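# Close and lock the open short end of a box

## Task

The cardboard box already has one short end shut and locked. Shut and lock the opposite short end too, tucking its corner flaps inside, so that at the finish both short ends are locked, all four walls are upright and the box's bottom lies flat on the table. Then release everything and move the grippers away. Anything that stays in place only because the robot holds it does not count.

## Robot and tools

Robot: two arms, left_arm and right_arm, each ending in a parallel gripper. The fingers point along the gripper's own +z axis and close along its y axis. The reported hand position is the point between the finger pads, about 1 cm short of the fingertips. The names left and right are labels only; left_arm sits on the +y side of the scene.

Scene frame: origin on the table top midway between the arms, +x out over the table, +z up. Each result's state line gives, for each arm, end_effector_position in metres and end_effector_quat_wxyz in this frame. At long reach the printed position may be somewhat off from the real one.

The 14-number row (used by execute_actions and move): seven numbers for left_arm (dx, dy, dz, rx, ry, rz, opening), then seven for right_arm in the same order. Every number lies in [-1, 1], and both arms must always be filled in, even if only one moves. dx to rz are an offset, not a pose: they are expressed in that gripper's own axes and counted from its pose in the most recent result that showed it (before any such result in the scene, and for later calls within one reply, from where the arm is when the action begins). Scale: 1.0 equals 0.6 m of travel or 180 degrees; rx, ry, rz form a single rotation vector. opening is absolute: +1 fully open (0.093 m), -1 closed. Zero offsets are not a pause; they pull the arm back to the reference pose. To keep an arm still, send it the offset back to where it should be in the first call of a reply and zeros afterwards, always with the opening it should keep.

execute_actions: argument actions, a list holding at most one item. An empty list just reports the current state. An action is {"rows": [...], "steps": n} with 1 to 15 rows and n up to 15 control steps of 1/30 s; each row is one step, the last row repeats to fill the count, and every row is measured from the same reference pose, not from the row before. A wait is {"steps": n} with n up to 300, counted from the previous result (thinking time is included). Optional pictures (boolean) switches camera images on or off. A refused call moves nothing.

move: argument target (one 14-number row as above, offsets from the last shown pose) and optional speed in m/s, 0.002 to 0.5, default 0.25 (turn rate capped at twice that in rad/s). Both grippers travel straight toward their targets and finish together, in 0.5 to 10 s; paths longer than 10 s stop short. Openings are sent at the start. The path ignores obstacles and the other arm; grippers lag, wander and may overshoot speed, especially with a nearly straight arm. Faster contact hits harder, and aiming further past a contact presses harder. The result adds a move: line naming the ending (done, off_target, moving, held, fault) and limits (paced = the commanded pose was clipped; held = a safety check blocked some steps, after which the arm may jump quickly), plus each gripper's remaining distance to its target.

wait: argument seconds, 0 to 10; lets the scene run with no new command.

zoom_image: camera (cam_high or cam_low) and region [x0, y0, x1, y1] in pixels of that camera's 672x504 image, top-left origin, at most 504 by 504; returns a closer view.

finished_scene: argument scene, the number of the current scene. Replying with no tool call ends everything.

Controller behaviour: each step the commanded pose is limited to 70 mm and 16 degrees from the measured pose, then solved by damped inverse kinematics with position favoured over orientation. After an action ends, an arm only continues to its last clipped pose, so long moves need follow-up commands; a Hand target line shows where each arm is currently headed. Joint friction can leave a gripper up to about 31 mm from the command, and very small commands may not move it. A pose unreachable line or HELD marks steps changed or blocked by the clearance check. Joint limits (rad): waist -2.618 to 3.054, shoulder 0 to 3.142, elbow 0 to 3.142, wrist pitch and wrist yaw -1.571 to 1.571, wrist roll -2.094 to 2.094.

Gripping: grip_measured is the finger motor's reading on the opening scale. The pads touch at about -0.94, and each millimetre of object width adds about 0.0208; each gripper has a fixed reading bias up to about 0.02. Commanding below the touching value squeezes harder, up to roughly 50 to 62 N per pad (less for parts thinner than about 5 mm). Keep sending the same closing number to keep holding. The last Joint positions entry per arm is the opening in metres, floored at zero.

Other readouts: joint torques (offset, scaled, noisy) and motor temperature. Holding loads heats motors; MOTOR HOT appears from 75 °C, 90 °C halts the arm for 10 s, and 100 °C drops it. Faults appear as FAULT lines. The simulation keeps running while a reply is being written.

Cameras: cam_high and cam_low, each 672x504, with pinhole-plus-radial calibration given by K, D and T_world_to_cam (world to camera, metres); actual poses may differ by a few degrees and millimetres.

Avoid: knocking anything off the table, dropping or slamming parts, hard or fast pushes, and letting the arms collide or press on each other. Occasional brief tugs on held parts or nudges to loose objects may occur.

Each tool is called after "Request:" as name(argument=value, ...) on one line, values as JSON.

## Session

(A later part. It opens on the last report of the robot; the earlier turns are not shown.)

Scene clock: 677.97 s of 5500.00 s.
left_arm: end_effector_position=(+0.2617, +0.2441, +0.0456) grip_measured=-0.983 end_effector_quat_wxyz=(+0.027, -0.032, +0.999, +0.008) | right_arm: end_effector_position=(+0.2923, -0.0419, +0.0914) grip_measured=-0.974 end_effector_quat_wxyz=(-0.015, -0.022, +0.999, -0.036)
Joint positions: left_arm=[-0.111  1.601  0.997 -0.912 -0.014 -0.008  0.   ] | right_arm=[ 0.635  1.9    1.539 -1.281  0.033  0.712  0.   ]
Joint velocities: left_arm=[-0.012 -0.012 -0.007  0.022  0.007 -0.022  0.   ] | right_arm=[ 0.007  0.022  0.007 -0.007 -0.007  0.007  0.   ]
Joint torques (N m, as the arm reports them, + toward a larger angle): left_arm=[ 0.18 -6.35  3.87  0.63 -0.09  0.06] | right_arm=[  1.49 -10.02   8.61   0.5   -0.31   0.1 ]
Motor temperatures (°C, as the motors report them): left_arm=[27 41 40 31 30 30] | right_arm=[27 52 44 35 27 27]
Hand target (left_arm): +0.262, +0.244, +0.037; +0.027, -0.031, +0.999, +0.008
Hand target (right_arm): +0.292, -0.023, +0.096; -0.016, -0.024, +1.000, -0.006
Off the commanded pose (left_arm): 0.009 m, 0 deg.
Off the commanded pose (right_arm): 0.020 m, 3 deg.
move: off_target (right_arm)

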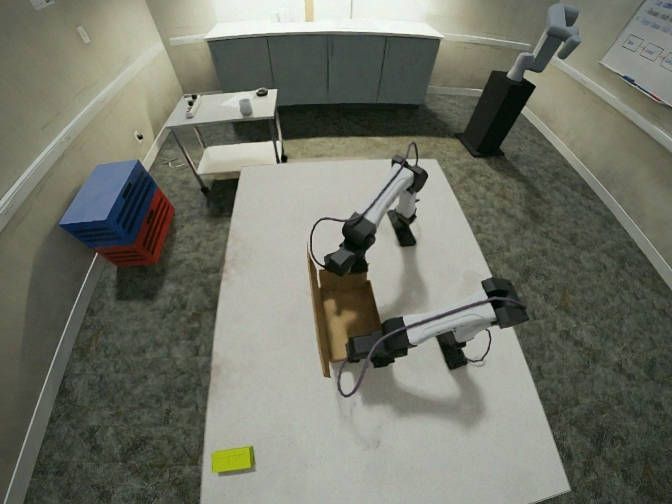

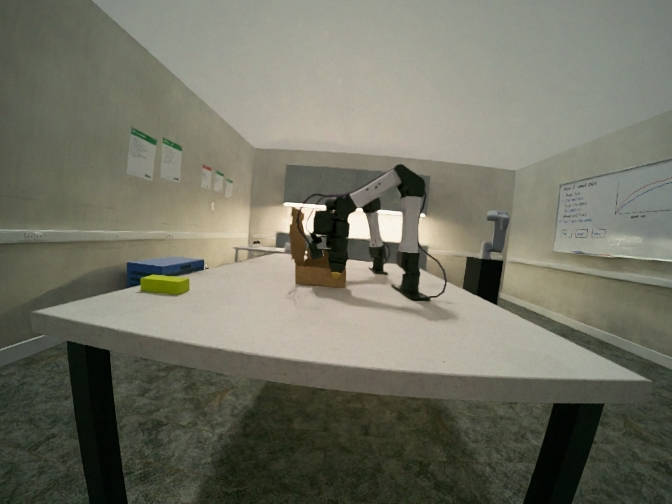

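Request:
move(target=[0,0,0.015,0,0,0,-1,0.01,0.08,-0.025,0,0,0,-1], speed=0.04)

Request:
move(target=[0,0,0.015,0,0,0,-1,0,0.06,0,0,0,0,-1], speed=0.04)

Request:
zoom_image(camera="cam_high", region=[280,210,420,340])

Request:
zoom_image(camera="cam_low", region=[270,200,390,300])

Scene clock: 687.43 s of 5500.00 s.
left_arm: end_effector_position=(+0.2617, +0.2446, +0.0456) grip_measured=-0.983 end_effector_quat_wxyz=(+0.027, -0.028, +0.999, +0.009) | right_arm: end_effector_position=(+0.2876, -0.0182, +0.1019) grip_measured=-0.974 end_effector_quat_wxyz=(-0.013, -0.016, +0.997, -0.074)
Joint positions: left_arm=[-0.111  1.601  0.997 -0.912 -0.017 -0.     0.   ] | right_arm=[ 0.716  2.     1.713 -1.41   0.081  0.811  0.   ]
Joint velocities: left_arm=[ 0.012 -0.002  0.017 -0.007 -0.022 -0.066  0.   ] | right_arm=[-0.007 -0.002 -0.007 -0.007  0.007 -0.066  0.   ]
Joint torques (N m, as the arm reports them, + toward a larger angle): left_arm=[ 0.24 -6.28  3.86  0.66  0.01  0.01] | right_arm=[  2.18 -10.85   8.47   0.54  -0.35   0.04]
Motor temperatures (°C, as the motors report them): left_arm=[27 41 39 32 30 30] | right_arm=[27 51 45 35 27 27]
Hand target (left_arm): +0.262, +0.244, +0.037; +0.027, -0.032, +0.999, +0.008
Hand target (right_arm): +0.284, +0.006, +0.104; -0.016, -0.023, +0.999, -0.036
Off the commanded pose (left_arm): 0.009 m, 0 deg.
Off the commanded pose (right_arm): 0.025 m, 4 deg.
After step 90, 4.93 s passed at rest.
move: off_target (right_arm)

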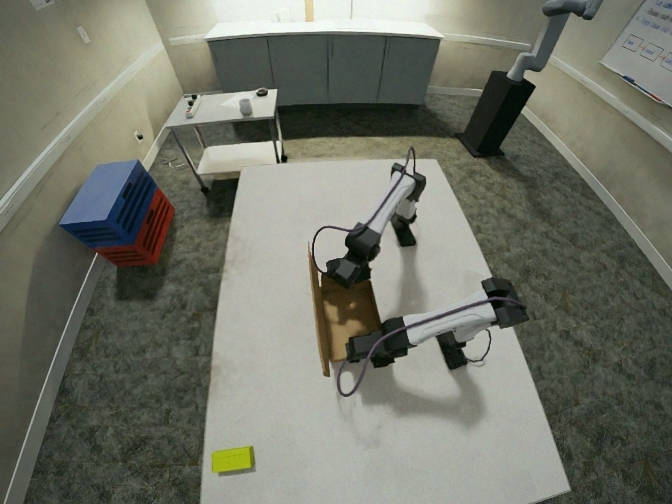

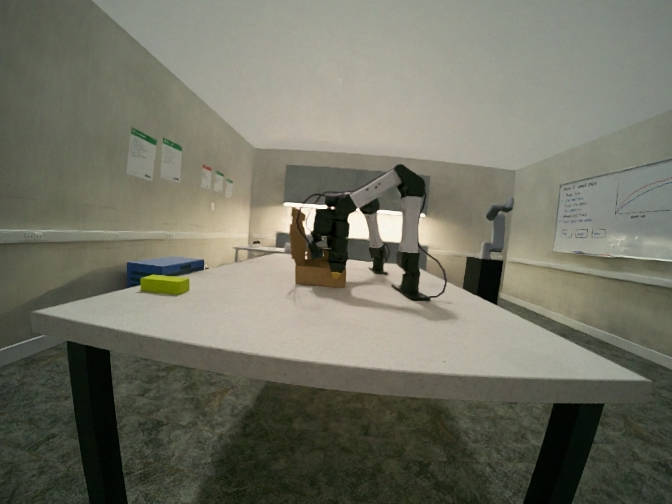

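Scene clock: 688.57 s of 5500.00 s.
left_arm: end_effector_position=(+0.2617, +0.2447, +0.0456) grip_measured=-0.983 end_effector_quat_wxyz=(+0.027, -0.028, +0.999, +0.010) | right_arm: end_effector_position=(+0.2874, -0.0125, +0.1020) grip_measured=-0.974 end_effector_quat_wxyz=(-0.012, -0.013, +0.993, -0.120)
Joint positions: left_arm=[-0.111  1.601  0.997 -0.912 -0.018  0.     0.   ] | right_arm=[ 0.754  2.089  1.829 -1.512  0.138  0.862  0.   ]
Joint velocities: left_arm=[-0.007 -0.002  0.012  0.022 -0.022 -0.007  0.   ] | right_arm=[ 0.017  0.012 -0.002 -0.095  0.007 -0.081  0.   ]
Joint torques (N m, as the arm reports them, + toward a larger angle): left_arm=[ 0.16 -6.23  3.93  0.61 -0.05  0.04] | right_arm=[  2.11 -10.82   8.06   0.65  -0.39   0.1 ]
Motor temperatures (°C, as the motors report them): left_arm=[27 41 39 32 30 30] | right_arm=[27 51 45 35 27 27]
Hand target (left_arm): +0.262, +0.245, +0.037; +0.027, -0.028, +0.999, +0.009
Hand target (right_arm): +0.285, +0.016, +0.098; -0.013, -0.017, +0.997, -0.074
Off the commanded pose (left_arm): 0.009 m, 0 deg.
Off the commanded pose (right_arm): 0.030 m, 5 deg.
move: off_target (right_arm)

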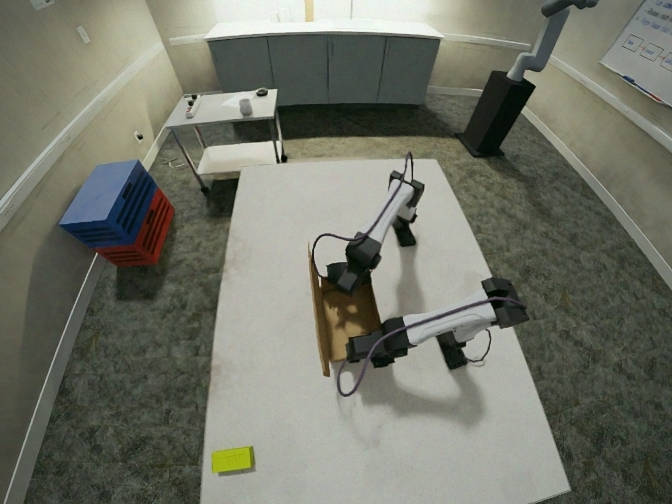

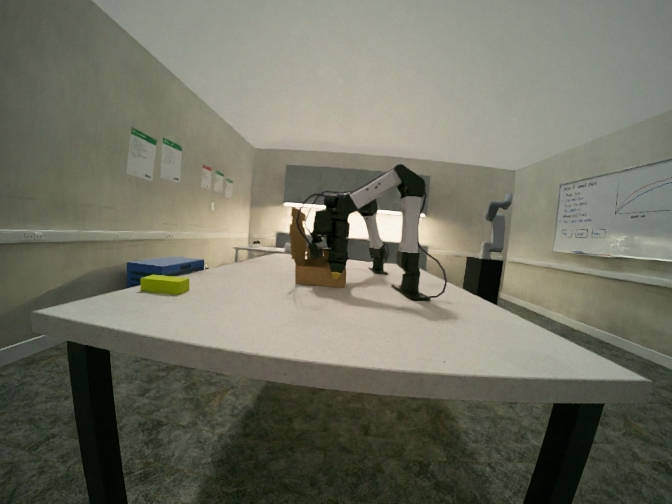

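Region (280, 210, 420, 340) of cam_high's 672x504 image, scaled by 3.600, with more detail than that image has; it fills the top 468 rows of this view, and the rest is white.

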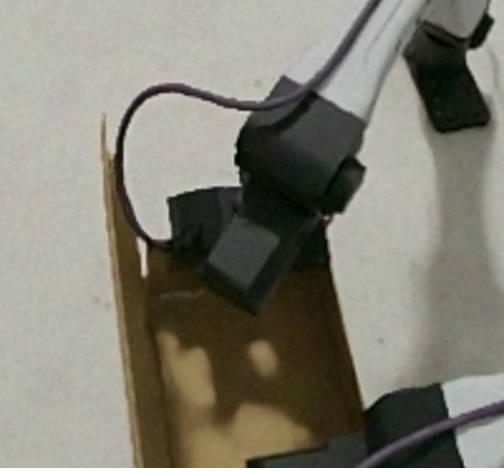

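Region (270, 200, 390, 300) of cam_low's 672x504 image, scaled by 4.200, with more detail than that image has.

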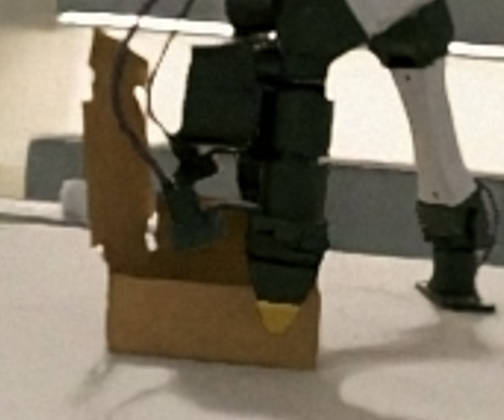

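Request:
move(target=[0,0,0.015,0,0,0,-1,0,0.035,0.065,-0.076,0,0,-0.65], speed=0.04)

Request:
zoom_image(camera="cam_low", region=[270,200,390,300])

Scene clock: 713.63 s of 5500.00 s.
left_arm: end_effector_position=(+0.2618, +0.2455, +0.0456) grip_measured=-0.983 end_effector_quat_wxyz=(+0.027, -0.023, +0.999, +0.012) | right_arm: end_effector_position=(+0.2858, -0.0343, +0.0629) grip_measured=-0.651 end_effector_quat_wxyz=(-0.013, -0.008, +0.996, -0.084)
Joint positions: left_arm=[-0.111  1.601  0.997 -0.911 -0.022  0.01   0.   ] | right_arm=[ 0.696  1.984  1.531 -1.259  0.097  0.808  0.014]
Joint velocities: left_arm=[-0.007 -0.012 -0.012 -0.051 -0.007 -0.022  0.   ] | right_arm=[-0.007 -0.007 -0.027  0.007  0.007 -0.037  0.001]
Joint torques (N m, as the arm reports them, + toward a larger angle): left_arm=[ 0.28 -6.26  3.99  0.64 -0.02 -0.06] | right_arm=[  0.62 -12.63   5.01   1.26  -0.82  -0.08]
Motor temperatures (°C, as the motors report them): left_arm=[27 41 39 32 30 30] | right_arm=[27 52 46 35 28 27]
Hand target (left_arm): +0.262, +0.245, +0.037; +0.027, -0.028, +0.999, +0.010
Hand target (right_arm): +0.285, -0.003, +0.062; -0.017, -0.014, +1.000, -0.007
Off the commanded pose (left_arm): 0.009 m, 1 deg.
Off the commanded pose (right_arm): 0.033 m, 10 deg.
After step 90, 18.83 s passed at rest.
move: off_target (right_arm)

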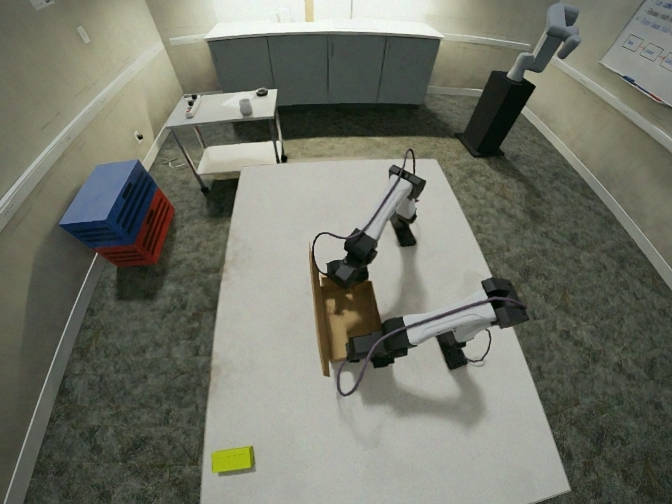

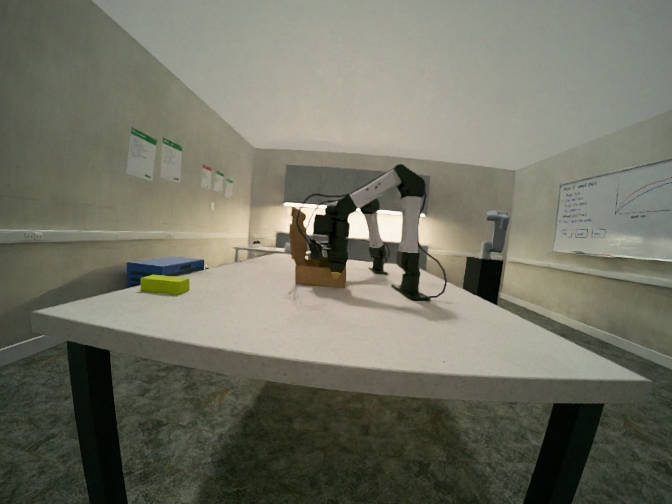

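Region (270, 200, 390, 300) of cam_low's 672x504 image, scaled by 4.200, with more detail than that image has.

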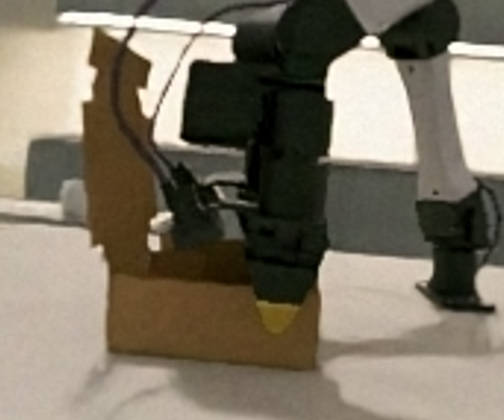

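Request:
move(target=[0,0,0.012,0,0,0,-1,0,0,-0.13,0,0,0,0.2], speed=0.1)

Request:
move(target=[0,0,0.012,0,0,0,-1,0,-0.15,0,-0.39,0,0,1], speed=0.3)

Request:
zoom_image(camera="cam_high", region=[280,210,420,340])

Request:
zoom_image(camera="cam_low", region=[270,200,390,300])

Scene clock: 735.90 s of 5500.00 s.
left_arm: end_effector_position=(+0.2618, +0.2455, +0.0456) grip_measured=-0.983 end_effector_quat_wxyz=(+0.027, -0.023, +0.999, +0.012) | right_arm: end_effector_position=(+0.2914, -0.0246, +0.1381) grip_measured=+0.197 end_effector_quat_wxyz=(-0.006, -0.008, +0.997, -0.080)
Joint positions: left_arm=[-0.111  1.601  0.997 -0.911 -0.022  0.01   0.   ] | right_arm=[ 0.705  1.994  1.847 -1.549  0.1    0.817  0.055]
Joint velocities: left_arm=[-0.002  0.002 -0.007  0.007  0.037 -0.022  0.   ] | right_arm=[ 0.002 -0.002  0.007  0.051 -0.037 -0.007  0.001]
Joint torques (N m, as the arm reports them, + toward a larger angle): left_arm=[ 0.29 -6.66  4.34  0.58 -0.13  0.03] | right_arm=[  0.89 -10.81   7.58   0.04   0.05   0.1 ]
Motor temperatures (°C, as the motors report them): left_arm=[27 41 39 32 30 30] | right_arm=[27 55 45 35 28 27]
Hand target (left_arm): +0.262, +0.246, +0.039; +0.027, -0.023, +0.999, +0.012
Hand target (right_arm): +0.288, -0.021, +0.140; -0.010, -0.008, +0.997, -0.081
Off the commanded pose (left_arm): 0.007 m, 0 deg.
Off the commanded pose (right_arm): 0.005 m, 1 deg.
joint sent to its limit (right arm) — the command would take joint 4 (wrist pitch) past its lower limit, so that joint was sent only as far as its limit.
After step 90, 17.93 s passed at rest.
move: done

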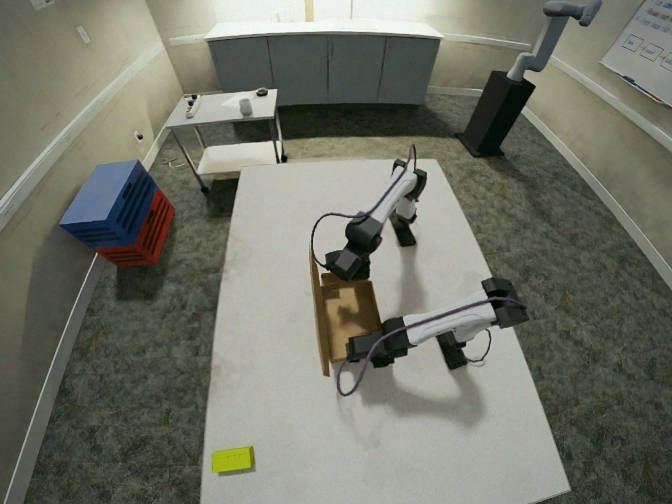

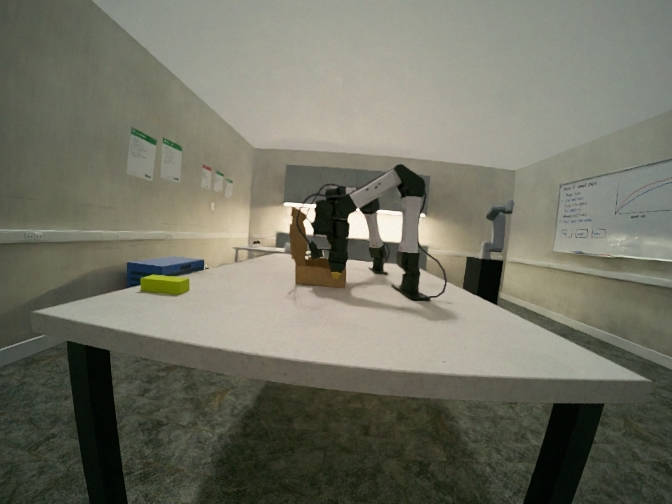

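Scene clock: 738.63 s of 5500.00 s.
left_arm: end_effector_position=(+0.2618, +0.2455, +0.0456) grip_measured=-0.983 end_effector_quat_wxyz=(+0.027, -0.023, +0.999, +0.012) | right_arm: end_effector_position=(+0.2950, -0.1102, +0.1547) grip_measured=+1.000 end_effector_quat_wxyz=(-0.007, -0.009, +0.866, +0.500)
Joint positions: left_arm=[-0.111  1.601  0.997 -0.911 -0.022  0.01   0.   ] | right_arm=[-0.066  1.53   1.032 -1.022 -1.046  0.063  0.093]
Joint velocities: left_arm=[ 0.007  0.007 -0.007  0.051  0.051 -0.051  0.   ] | right_arm=[-0.002  0.007  0.017  0.051 -0.051 -0.022  0.   ]
Joint torques (N m, as the arm reports them, + toward a larger angle): left_arm=[ 0.31 -6.5   4.32  0.58 -0.07  0.05] | right_arm=[-1.17 -5.7   5.54  0.52 -0.55 -0.16]
Motor temperatures (°C, as the motors report them): left_arm=[27 41 39 32 30 30] | right_arm=[27 54 44 35 28 27]
Hand target (left_arm): +0.262, +0.246, +0.039; +0.027, -0.023, +0.999, +0.012
Hand target (right_arm): +0.293, -0.112, +0.151; -0.018, -0.002, +0.863, +0.506
Off the commanded pose (left_arm): 0.007 m, 0 deg.
Off the commanded pose (right_arm): 0.005 m, 1 deg.
move: done

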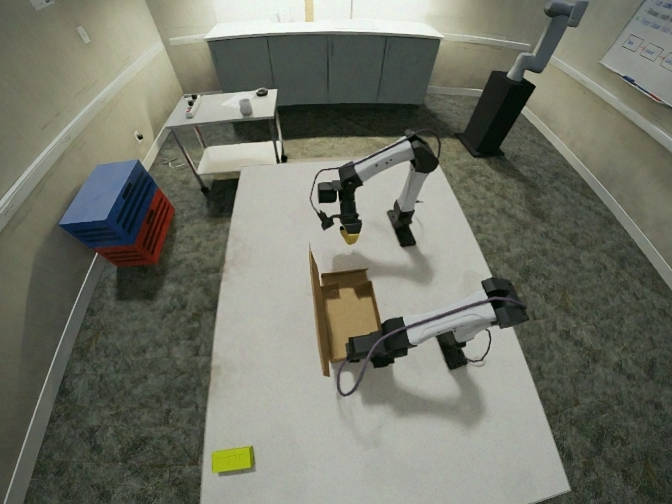

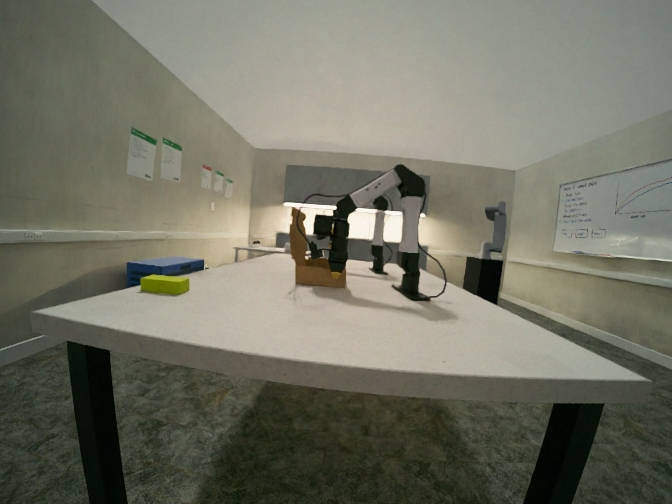

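Region (280, 210, 420, 340) of cam_high's 672x504 image, scaled by 3.600, with more detail than that image has; it fills the top 468 rows of this view, and the rest is white.

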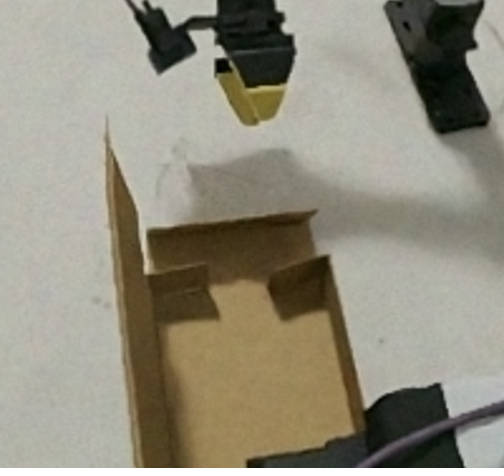

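Region (270, 200, 390, 300) of cam_low's 672x504 image, scaled by 4.200, with more detail than that image has.

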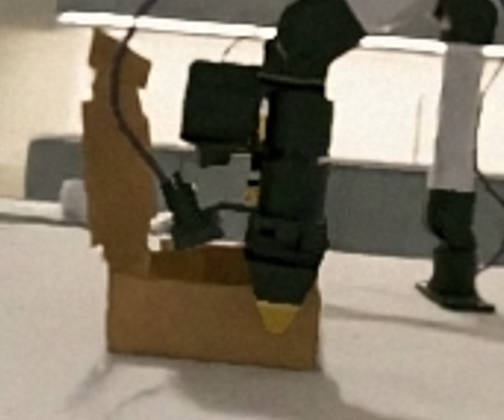

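Request:
move(target=[0,0,0.012,0,0,0,-1,-0.01,-0.135,0.078,0,0,-0.015,1], speed=0.12)

Request:
move(target=[0,0,0.015,0,0,0,-1,0,0.048,0.095,0,0,0,1], speed=0.05)

Request:
move(target=[0,0,0.015,0,0,0,-1,0,0.055,0.0,0,0,0,1], speed=0.03)

Request:
zoom_image(camera="cam_high", region=[280,210,420,340])

Scene clock: 758.10 s of 5500.00 s.
left_arm: end_effector_position=(+0.2618, +0.2455, +0.0456) grip_measured=-0.983 end_effector_quat_wxyz=(+0.027, -0.023, +0.999, +0.012) | right_arm: end_effector_position=(+0.3034, -0.1097, +0.0668) grip_measured=+1.000 end_effector_quat_wxyz=(+0.003, -0.028, +0.866, +0.500)
Joint positions: left_arm=[-0.111  1.601  0.997 -0.911 -0.022  0.01   0.   ] | right_arm=[-0.066  1.719  0.844 -0.647 -1.047  0.018  0.093]
Joint velocities: left_arm=[-0.017  0.027  0.002 -0.037 -0.022 -0.066  0.   ] | right_arm=[-0.012 -0.007 -0.002  0.007 -0.022 -0.022  0.   ]
Joint torques (N m, as the arm reports them, + toward a larger angle): left_arm=[ 0.17 -6.7   4.27  0.57 -0.12  0.06] | right_arm=[-0.37 -7.49  4.02  0.87 -0.42 -0.08]
Motor temperatures (°C, as the motors report them): left_arm=[27 41 39 32 30 30] | right_arm=[27 48 44 34 28 27]
Hand target (left_arm): +0.262, +0.246, +0.039; +0.027, -0.023, +0.999, +0.012
Hand target (right_arm): +0.302, -0.110, +0.062; +0.004, -0.030, +0.866, +0.500
Off the commanded pose (left_arm): 0.007 m, 0 deg.
Off the commanded pose (right_arm): 0.006 m, 0 deg.
After step 90, 15.07 s passed at rest.
move: done

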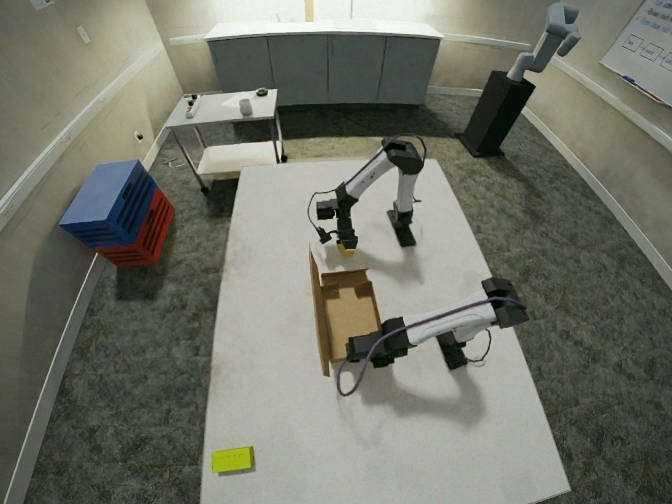

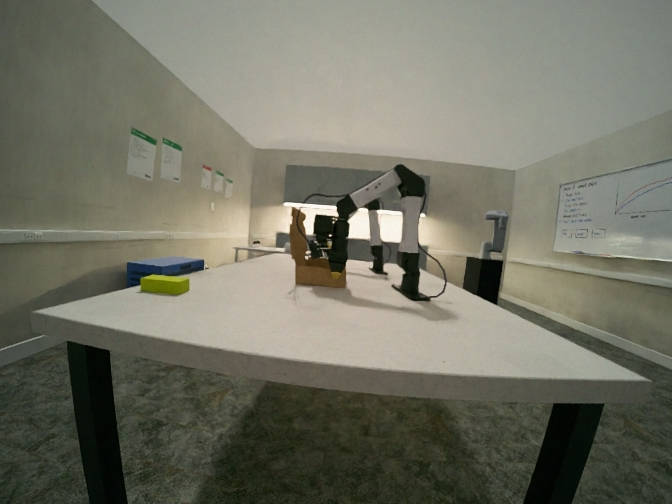

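Scene clock: 759.83 s of 5500.00 s.
left_arm: end_effector_position=(+0.2618, +0.2455, +0.0456) grip_measured=-0.983 end_effector_quat_wxyz=(+0.027, -0.023, +0.999, +0.012) | right_arm: end_effector_position=(+0.3025, -0.0488, +0.0606) grip_measured=+1.000 end_effector_quat_wxyz=(-0.007, -0.021, +0.866, +0.500)
Joint positions: left_arm=[-0.111  1.601  0.997 -0.911 -0.022  0.01   0.   ] | right_arm=[ 0.156  1.704  0.767 -0.246 -1.     0.441  0.093]
Joint velocities: left_arm=[-0.007 -0.002 -0.002  0.051  0.022 -0.022  0.   ] | right_arm=[-0.007 -0.017 -0.037  0.007 -0.051  0.007  0.   ]
Joint torques (N m, as the arm reports them, + toward a larger angle): left_arm=[ 0.13 -6.3   4.11  0.68 -0.08  0.01] | right_arm=[  0.84 -10.14   4.36   1.51  -0.32   0.02]
Motor temperatures (°C, as the motors report them): left_arm=[27 41 39 32 30 30] | right_arm=[27 48 44 35 28 27]
Hand target (left_arm): +0.262, +0.246, +0.037; +0.027, -0.023, +0.999, +0.012
Hand target (right_arm): +0.300, -0.047, +0.063; +0.003, -0.028, +0.865, +0.501
Off the commanded pose (left_arm): 0.009 m, 0 deg.
Off the commanded pose (right_arm): 0.004 m, 1 deg.
move: done

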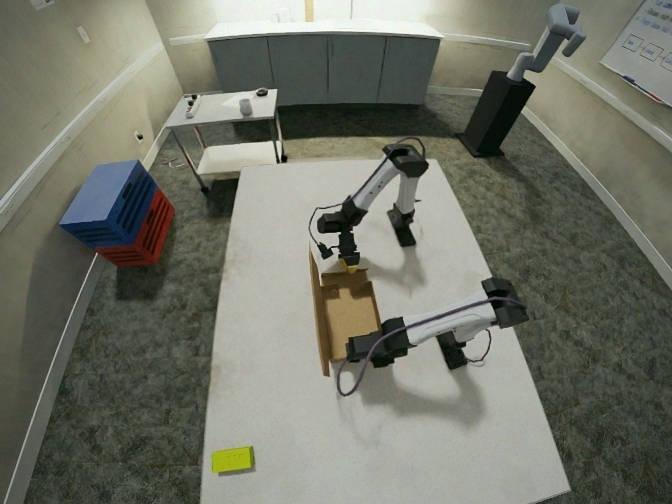

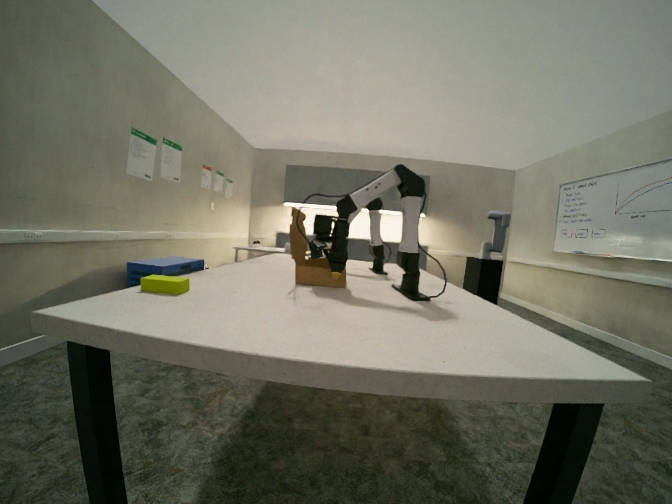

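Scene clock: 761.20 s of 5500.00 s.
left_arm: end_effector_position=(+0.2619, +0.2455, +0.0456) grip_measured=-0.983 end_effector_quat_wxyz=(+0.028, -0.022, +0.999, +0.012) | right_arm: end_effector_position=(+0.3016, -0.0426, +0.0742) grip_measured=+1.000 end_effector_quat_wxyz=(-0.008, -0.005, +0.874, +0.487)
Joint positions: left_arm=[-0.111  1.601  0.997 -0.911 -0.022  0.011  0.   ] | right_arm=[ 0.19   1.646  0.785 -0.28  -0.953  0.523  0.093]
Joint velocities: left_arm=[-0.007 -0.007  0.002  0.081  0.095 -0.007  0.   ] | right_arm=[-0.002 -0.002 -0.007 -0.022  0.051  0.022  0.   ]
Joint torques (N m, as the arm reports them, + toward a larger angle): left_arm=[ 0.39 -6.36  3.82  0.63 -0.08  0.03] | right_arm=[ 1.92 -9.38  7.82  1.28 -0.56  0.03]
Motor temperatures (°C, as the motors report them): left_arm=[27 41 39 32 30 30] | right_arm=[27 48 44 35 28 27]
Hand target (left_arm): +0.262, +0.246, +0.037; +0.027, -0.023, +0.999, +0.012
Hand target (right_arm): +0.301, -0.033, +0.089; -0.007, -0.021, +0.866, +0.500
Off the commanded pose (left_arm): 0.009 m, 0 deg.
Off the commanded pose (right_arm): 0.018 m, 3 deg.
move: off_target (right_arm)

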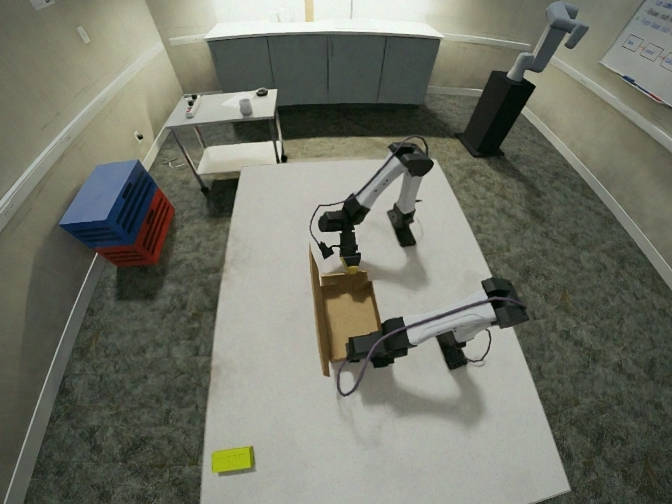

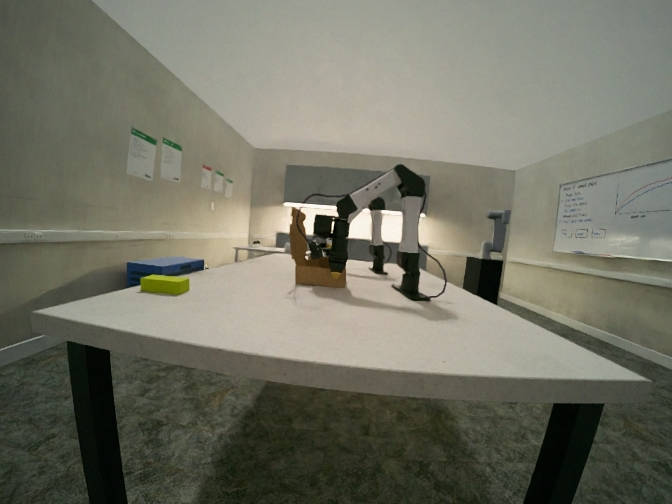

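Region (280, 210, 420, 340) of cam_high's 672x504 image, scaled by 3.600, with more detail than that image has; it fills the top 468 rows of this view, and the rest is white.

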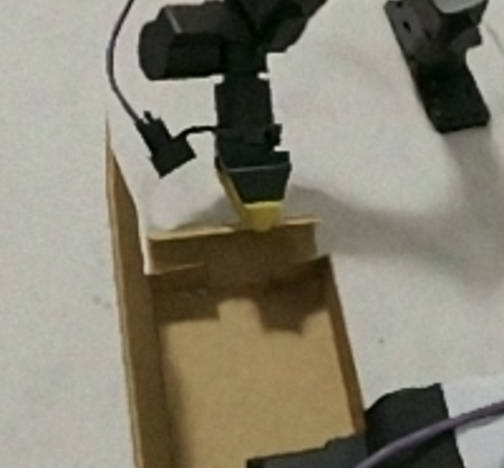

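Request:
move(target=[0,0,0.015,0,0,0,-1,0,-0.06,0.0,-0.02,0,0,1], speed=0.04)

Request:
move(target=[0,0,0.015,0,0,0,-1,0,0.03,0.07,0,0,0,1], speed=0.03)

Request:
zoom_image(camera="cam_high", region=[280,210,420,340])

Scene clock: 771.80 s of 5500.00 s.
left_arm: end_effector_position=(+0.2619, +0.2455, +0.0456) grip_measured=-0.983 end_effector_quat_wxyz=(+0.028, -0.022, +0.999, +0.012) | right_arm: end_effector_position=(+0.3011, -0.0566, +0.0617) grip_measured=+1.000 end_effector_quat_wxyz=(-0.018, -0.005, +0.850, +0.526)
Joint positions: left_arm=[-0.111  1.601  0.997 -0.911 -0.022  0.011  0.   ] | right_arm=[ 0.112  1.716  0.743 -0.229 -1.072  0.442  0.093]
Joint velocities: left_arm=[ 0.007 -0.002  0.017  0.022  0.007  0.007  0.   ] | right_arm=[-0.022  0.002  0.002 -0.051 -0.095 -0.051  0.   ]
Joint torques (N m, as the arm reports them, + toward a larger angle): left_arm=[ 0.27 -6.25  4.1   0.63 -0.11  0.05] | right_arm=[-1.03 -5.24  3.73  1.64 -0.1  -0.25]
Motor temperatures (°C, as the motors report them): left_arm=[27 41 39 32 30 30] | right_arm=[27 48 45 35 28 27]
Hand target (left_arm): +0.262, +0.246, +0.037; +0.027, -0.022, +0.999, +0.012
Hand target (right_arm): +0.301, -0.062, +0.045; -0.010, -0.006, +0.858, +0.513
Off the commanded pose (left_arm): 0.009 m, 0 deg.
Off the commanded pose (right_arm): 0.019 m, 2 deg.
After step 90, 6.40 s passed at rest.
move: off_target (right_arm)

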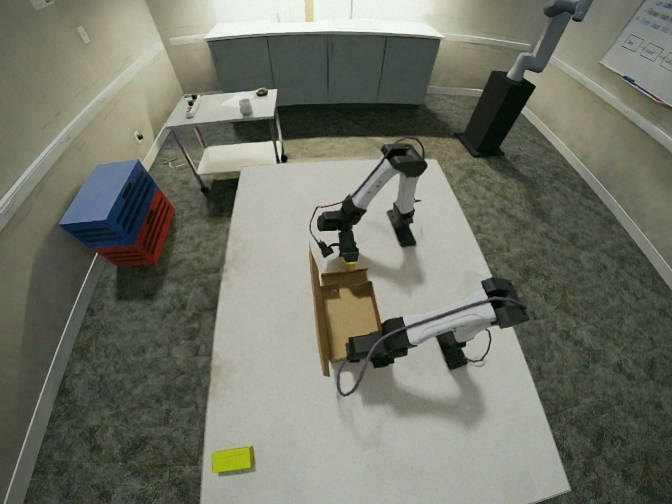

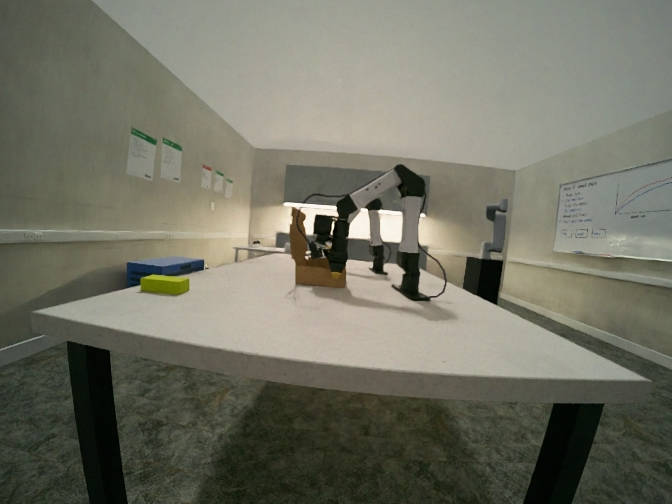

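Scene clock: 773.60 s of 5500.00 s.
left_arm: end_effector_position=(+0.2609, +0.2570, +0.0458) grip_measured=-0.983 end_effector_quat_wxyz=(+0.027, -0.037, +0.999, +0.029) | right_arm: end_effector_position=(+0.3124, -0.0336, +0.0599) grip_measured=+1.000 end_effector_quat_wxyz=(-0.014, +0.038, +0.863, +0.503)
Joint positions: left_arm=[-0.089  1.601  0.997 -0.911 -0.055  0.005  0.   ] | right_arm=[ 0.203  1.713  0.743 -0.069 -0.963  0.694  0.093]
Joint velocities: left_arm=[-0.002  0.012  0.012  0.037 -0.037 -0.051  0.   ] | right_arm=[ 0.002 -0.007  0.002 -0.007 -0.022  0.007  0.   ]
Joint torques (N m, as the arm reports them, + toward a larger angle): left_arm=[-1.29 -6.38  3.94  0.66  0.3   0.1 ] | right_arm=[ 5.58 -6.5   4.06  2.51 -0.69 -0.1 ]
Motor temperatures (°C, as the motors report them): left_arm=[27 41 39 32 30 30] | right_arm=[27 48 44 36 28 27]
Hand target (left_arm): +0.262, +0.246, +0.037; +0.027, -0.022, +0.999, +0.012
Hand target (right_arm): +0.298, -0.014, +0.060; -0.021, -0.006, +0.851, +0.524
Off the commanded pose (left_arm): 0.015 m, 3 deg.
Off the commanded pose (right_arm): 0.026 m, 6 deg.
move: off_target (left_arm, right_arm)

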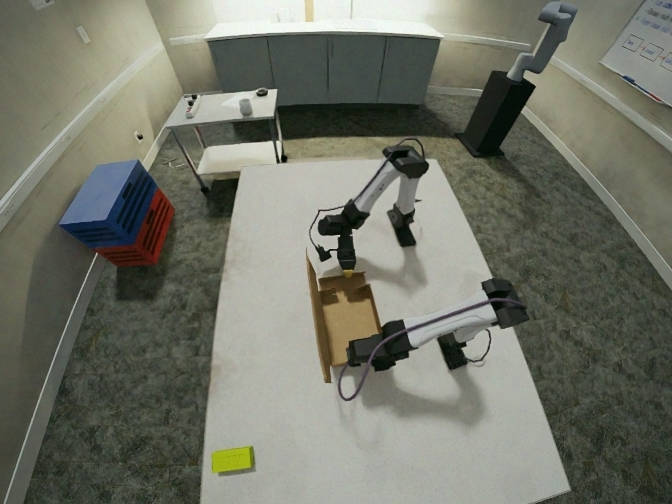

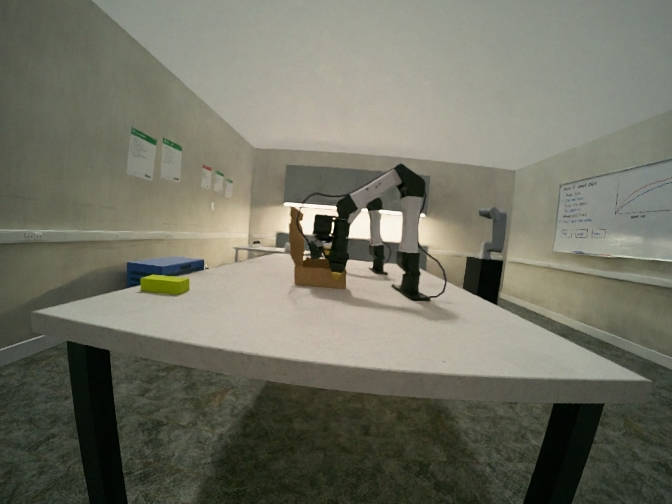

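Region (280, 210, 420, 340) of cam_high's 672x504 image, scaled by 3.600, with more detail than that image has; it fills the top 468 rows of this view, and the rest is white.

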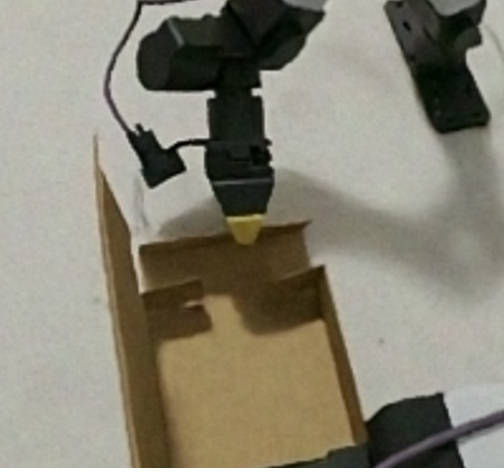

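Request:
execute_actions(actions=[])

Scene clock: 790.53 s of 5500.00 s.
left_arm: end_effector_position=(+0.2609, +0.2571, +0.0458) grip_measured=-0.983 end_effector_quat_wxyz=(+0.027, -0.037, +0.999, +0.029) | right_arm: end_effector_position=(+0.3127, -0.0335, +0.0599) grip_measured=+1.000 end_effector_quat_wxyz=(-0.014, +0.039, +0.863, +0.503)
Joint positions: left_arm=[-0.089  1.601  0.997 -0.911 -0.056  0.004  0.   ] | right_arm=[ 0.203  1.713  0.743 -0.068 -0.961  0.698  0.093]
Joint velocities: left_arm=[ 0.002  0.002  0.022  0.007 -0.066 -0.022  0.   ] | right_arm=[-0.002  0.012 -0.002 -0.022 -0.066 -0.037  0.   ]
Joint torques (N m, as the arm reports them, + toward a larger angle): left_arm=[-1.25 -6.47  3.93  0.64  0.26  0.11] | right_arm=[ 5.53 -6.53  4.01  2.5  -0.66 -0.09]
Motor temperatures (°C, as the motors report them): left_arm=[27 41 39 32 30 30] | right_arm=[28 46 44 40 28 27]
Hand target (left_arm): +0.262, +0.246, +0.037; +0.027, -0.022, +0.999, +0.012
Hand target (right_arm): +0.298, -0.014, +0.060; -0.021, -0.006, +0.851, +0.525
Off the commanded pose (left_arm): 0.015 m, 3 deg.
Off the commanded pose (right_arm): 0.026 m, 6 deg.
Steps of this call (steps 1 to 90: nothing new was sent; then 13.93 s passed at rest). Readings (end_effector_position):
1: left_arm (+0.2609, +0.2570, +0.0458) | right_arm (+0.3125, -0.0336, +0.0599)
2: left_arm (+0.2609, +0.2571, +0.0458) | right_arm (+0.3126, -0.0336, +0.0599)
4: left_arm (+0.2609, +0.2571, +0.0458) | right_arm (+0.3126, -0.0335, +0.0599)
8: left_arm (+0.2609, +0.2571, +0.0458) | right_arm (+0.3127, -0.0335, +0.0599)
90: the state above

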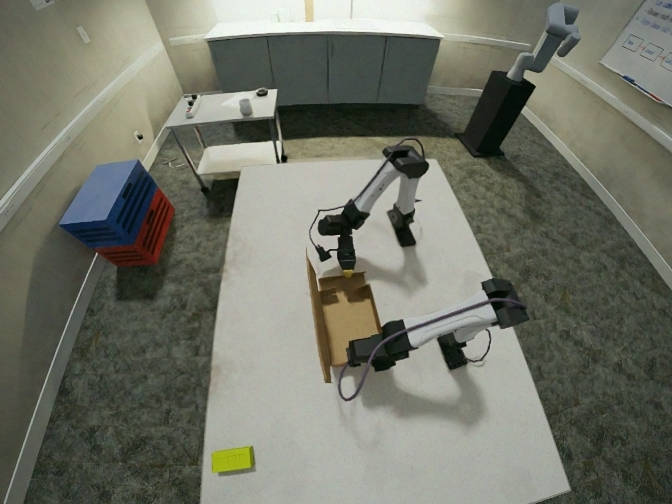

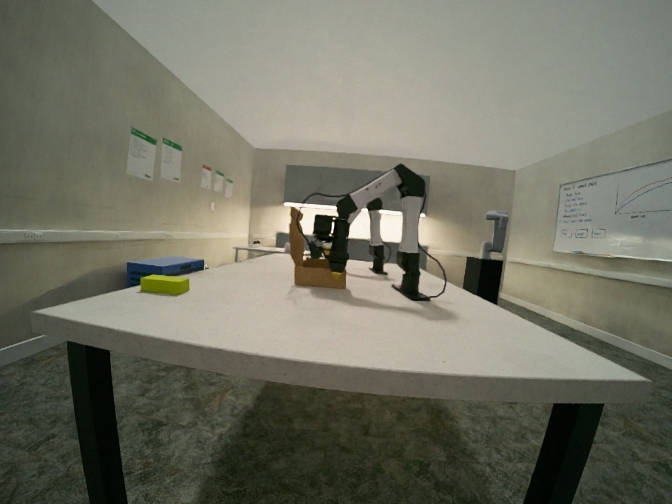

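Request:
execute_actions(actions=[{"rows":[[0,0,0,0,0,0,0.2,0,-0.03,-0.08,0,0,0,1]]}], pictures=false)

Request:
move(target=[0,0,-0.17,0,0,0,0.2,0,-0.03,-0.16,0,0,0,1])

Request:
zoom_image(camera="cam_high", region=[270,200,430,350])

Scene clock: 817.43 s of 5500.00 s.
left_arm: end_effector_position=(+0.2607, +0.2576, +0.0458) grip_measured=+0.198 end_effector_quat_wxyz=(+0.026, -0.038, +0.999, +0.029) | right_arm: end_effector_position=(+0.3089, -0.0840, +0.0609) grip_measured=+1.000 end_effector_quat_wxyz=(-0.014, +0.051, +0.865, +0.498)
Joint positions: left_arm=[-0.087  1.601  0.997 -0.912 -0.056  0.004  0.055] | right_arm=[ 0.033  1.678  0.752 -0.341 -1.015  0.442  0.093]
Joint velocities: left_arm=[-0.002  0.007  0.007  0.037  0.022 -0.11  -0.001] | right_arm=[ 0.012  0.002  0.037 -0.183  0.022 -0.168  0.   ]
Joint torques (N m, as the arm reports them, + toward a larger angle): left_arm=[ 0.01 -7.85  5.42  0.32 -0.08  0.04] | right_arm=[-0.64 -7.75  7.23  1.01 -0.46 -0.13]
Motor temperatures (°C, as the motors report them): left_arm=[27 41 39 32 30 30] | right_arm=[29 44 43 42 29 27]
Hand target (left_arm): +0.261, +0.257, +0.046; +0.027, -0.037, +0.999, +0.029
Hand target (right_arm): +0.311, -0.084, +0.067; -0.013, +0.040, +0.863, +0.503
Off the commanded pose (left_arm): 0.001 m, 0 deg.
Off the commanded pose (right_arm): 0.007 m, 1 deg.
Steps of this call (steps 1 to 90: nothing new was sent; then 23.40 s passed at rest; steps 91 to 105: all 15 steps of this action). Readings (end_effector_position):
91: left_arm (+0.2608, +0.2577, +0.0458) | right_arm (+0.3139, -0.0389, +0.0617)
92: left_arm (+0.2609, +0.2577, +0.0458) | right_arm (+0.3166, -0.0487, +0.0633)
94: left_arm (+0.2607, +0.2576, +0.0458) | right_arm (+0.3246, -0.0700, +0.0646)
98: left_arm (+0.2607, +0.2576, +0.0458) | right_arm (+0.3192, -0.0834, +0.0611)
105: the state above

Scene clock: 819.07 s of 5500.00 s.
left_arm: end_effector_position=(+0.2544, +0.2554, +0.1428) grip_measured=+0.198 end_effector_quat_wxyz=(+0.022, -0.041, +0.999, +0.029) | right_arm: end_effector_position=(+0.2990, -0.1720, +0.0920) grip_measured=+1.000 end_effector_quat_wxyz=(-0.020, +0.048, +0.866, +0.498)
Joint positions: left_arm=[-0.094  1.523  1.312 -1.314 -0.056 -0.008  0.055] | right_arm=[-0.304  1.727  0.963 -1.086 -1.019 -0.229  0.093]
Joint velocities: left_arm=[-0.012 -0.012 -0.012 -0.007  0.037 -0.081 -0.   ] | right_arm=[-0.012 -0.007 -0.017  0.022  0.037 -0.007  0.   ]
Joint torques (N m, as the arm reports them, + toward a larger angle): left_arm=[-0.84 -7.83  6.96  0.25 -0.08  0.  ] | right_arm=[-0.97 -6.66  6.95 -0.17 -0.39 -0.14]
Motor temperatures (°C, as the motors report them): left_arm=[27 41 39 32 30 30] | right_arm=[29 44 43 42 29 27]
Hand target (left_arm): +0.255, +0.252, +0.148; +0.026, -0.038, +0.999, +0.029
Hand target (right_arm): +0.303, -0.175, +0.093; -0.020, +0.047, +0.867, +0.496
Off the commanded pose (left_arm): 0.006 m, 1 deg.
Off the commanded pose (right_arm): 0.006 m, 0 deg.
move: done

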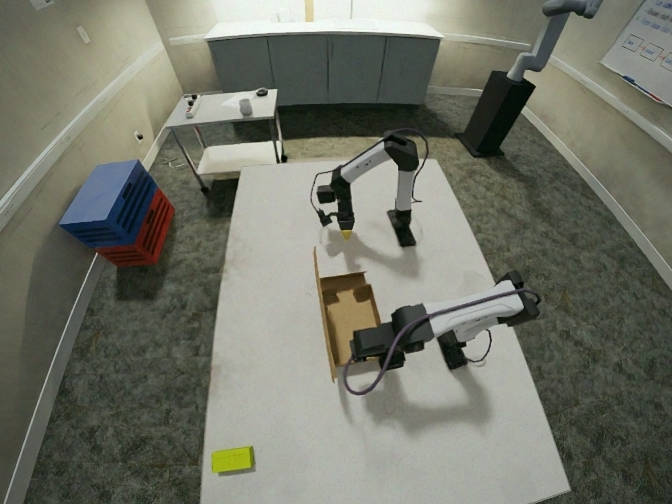

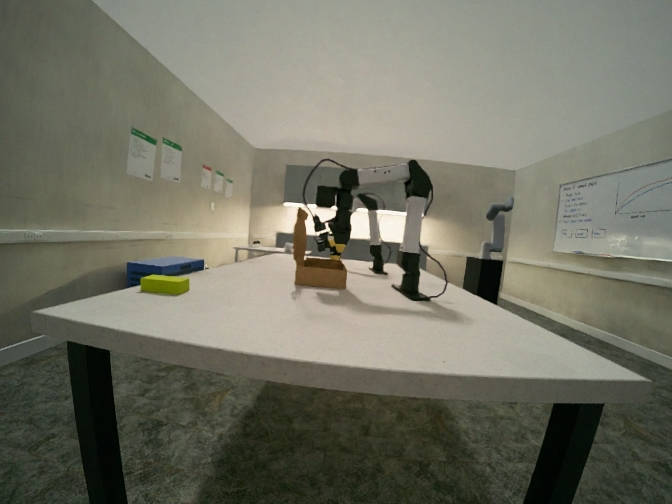

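Region (270, 200, 430, 350) of cam_high's 672x504 image, scaled by 3.150, with more detail than that image has; it fills the top 472 rows of this view, and the rest is white.

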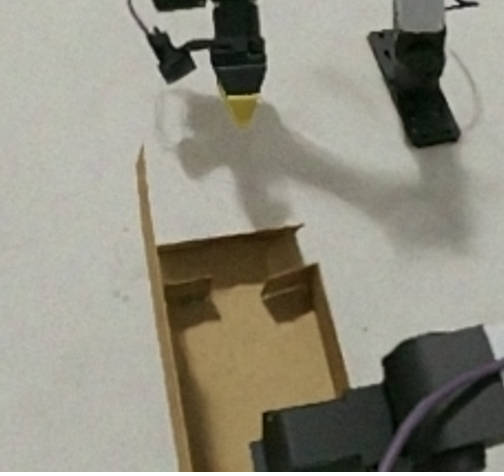

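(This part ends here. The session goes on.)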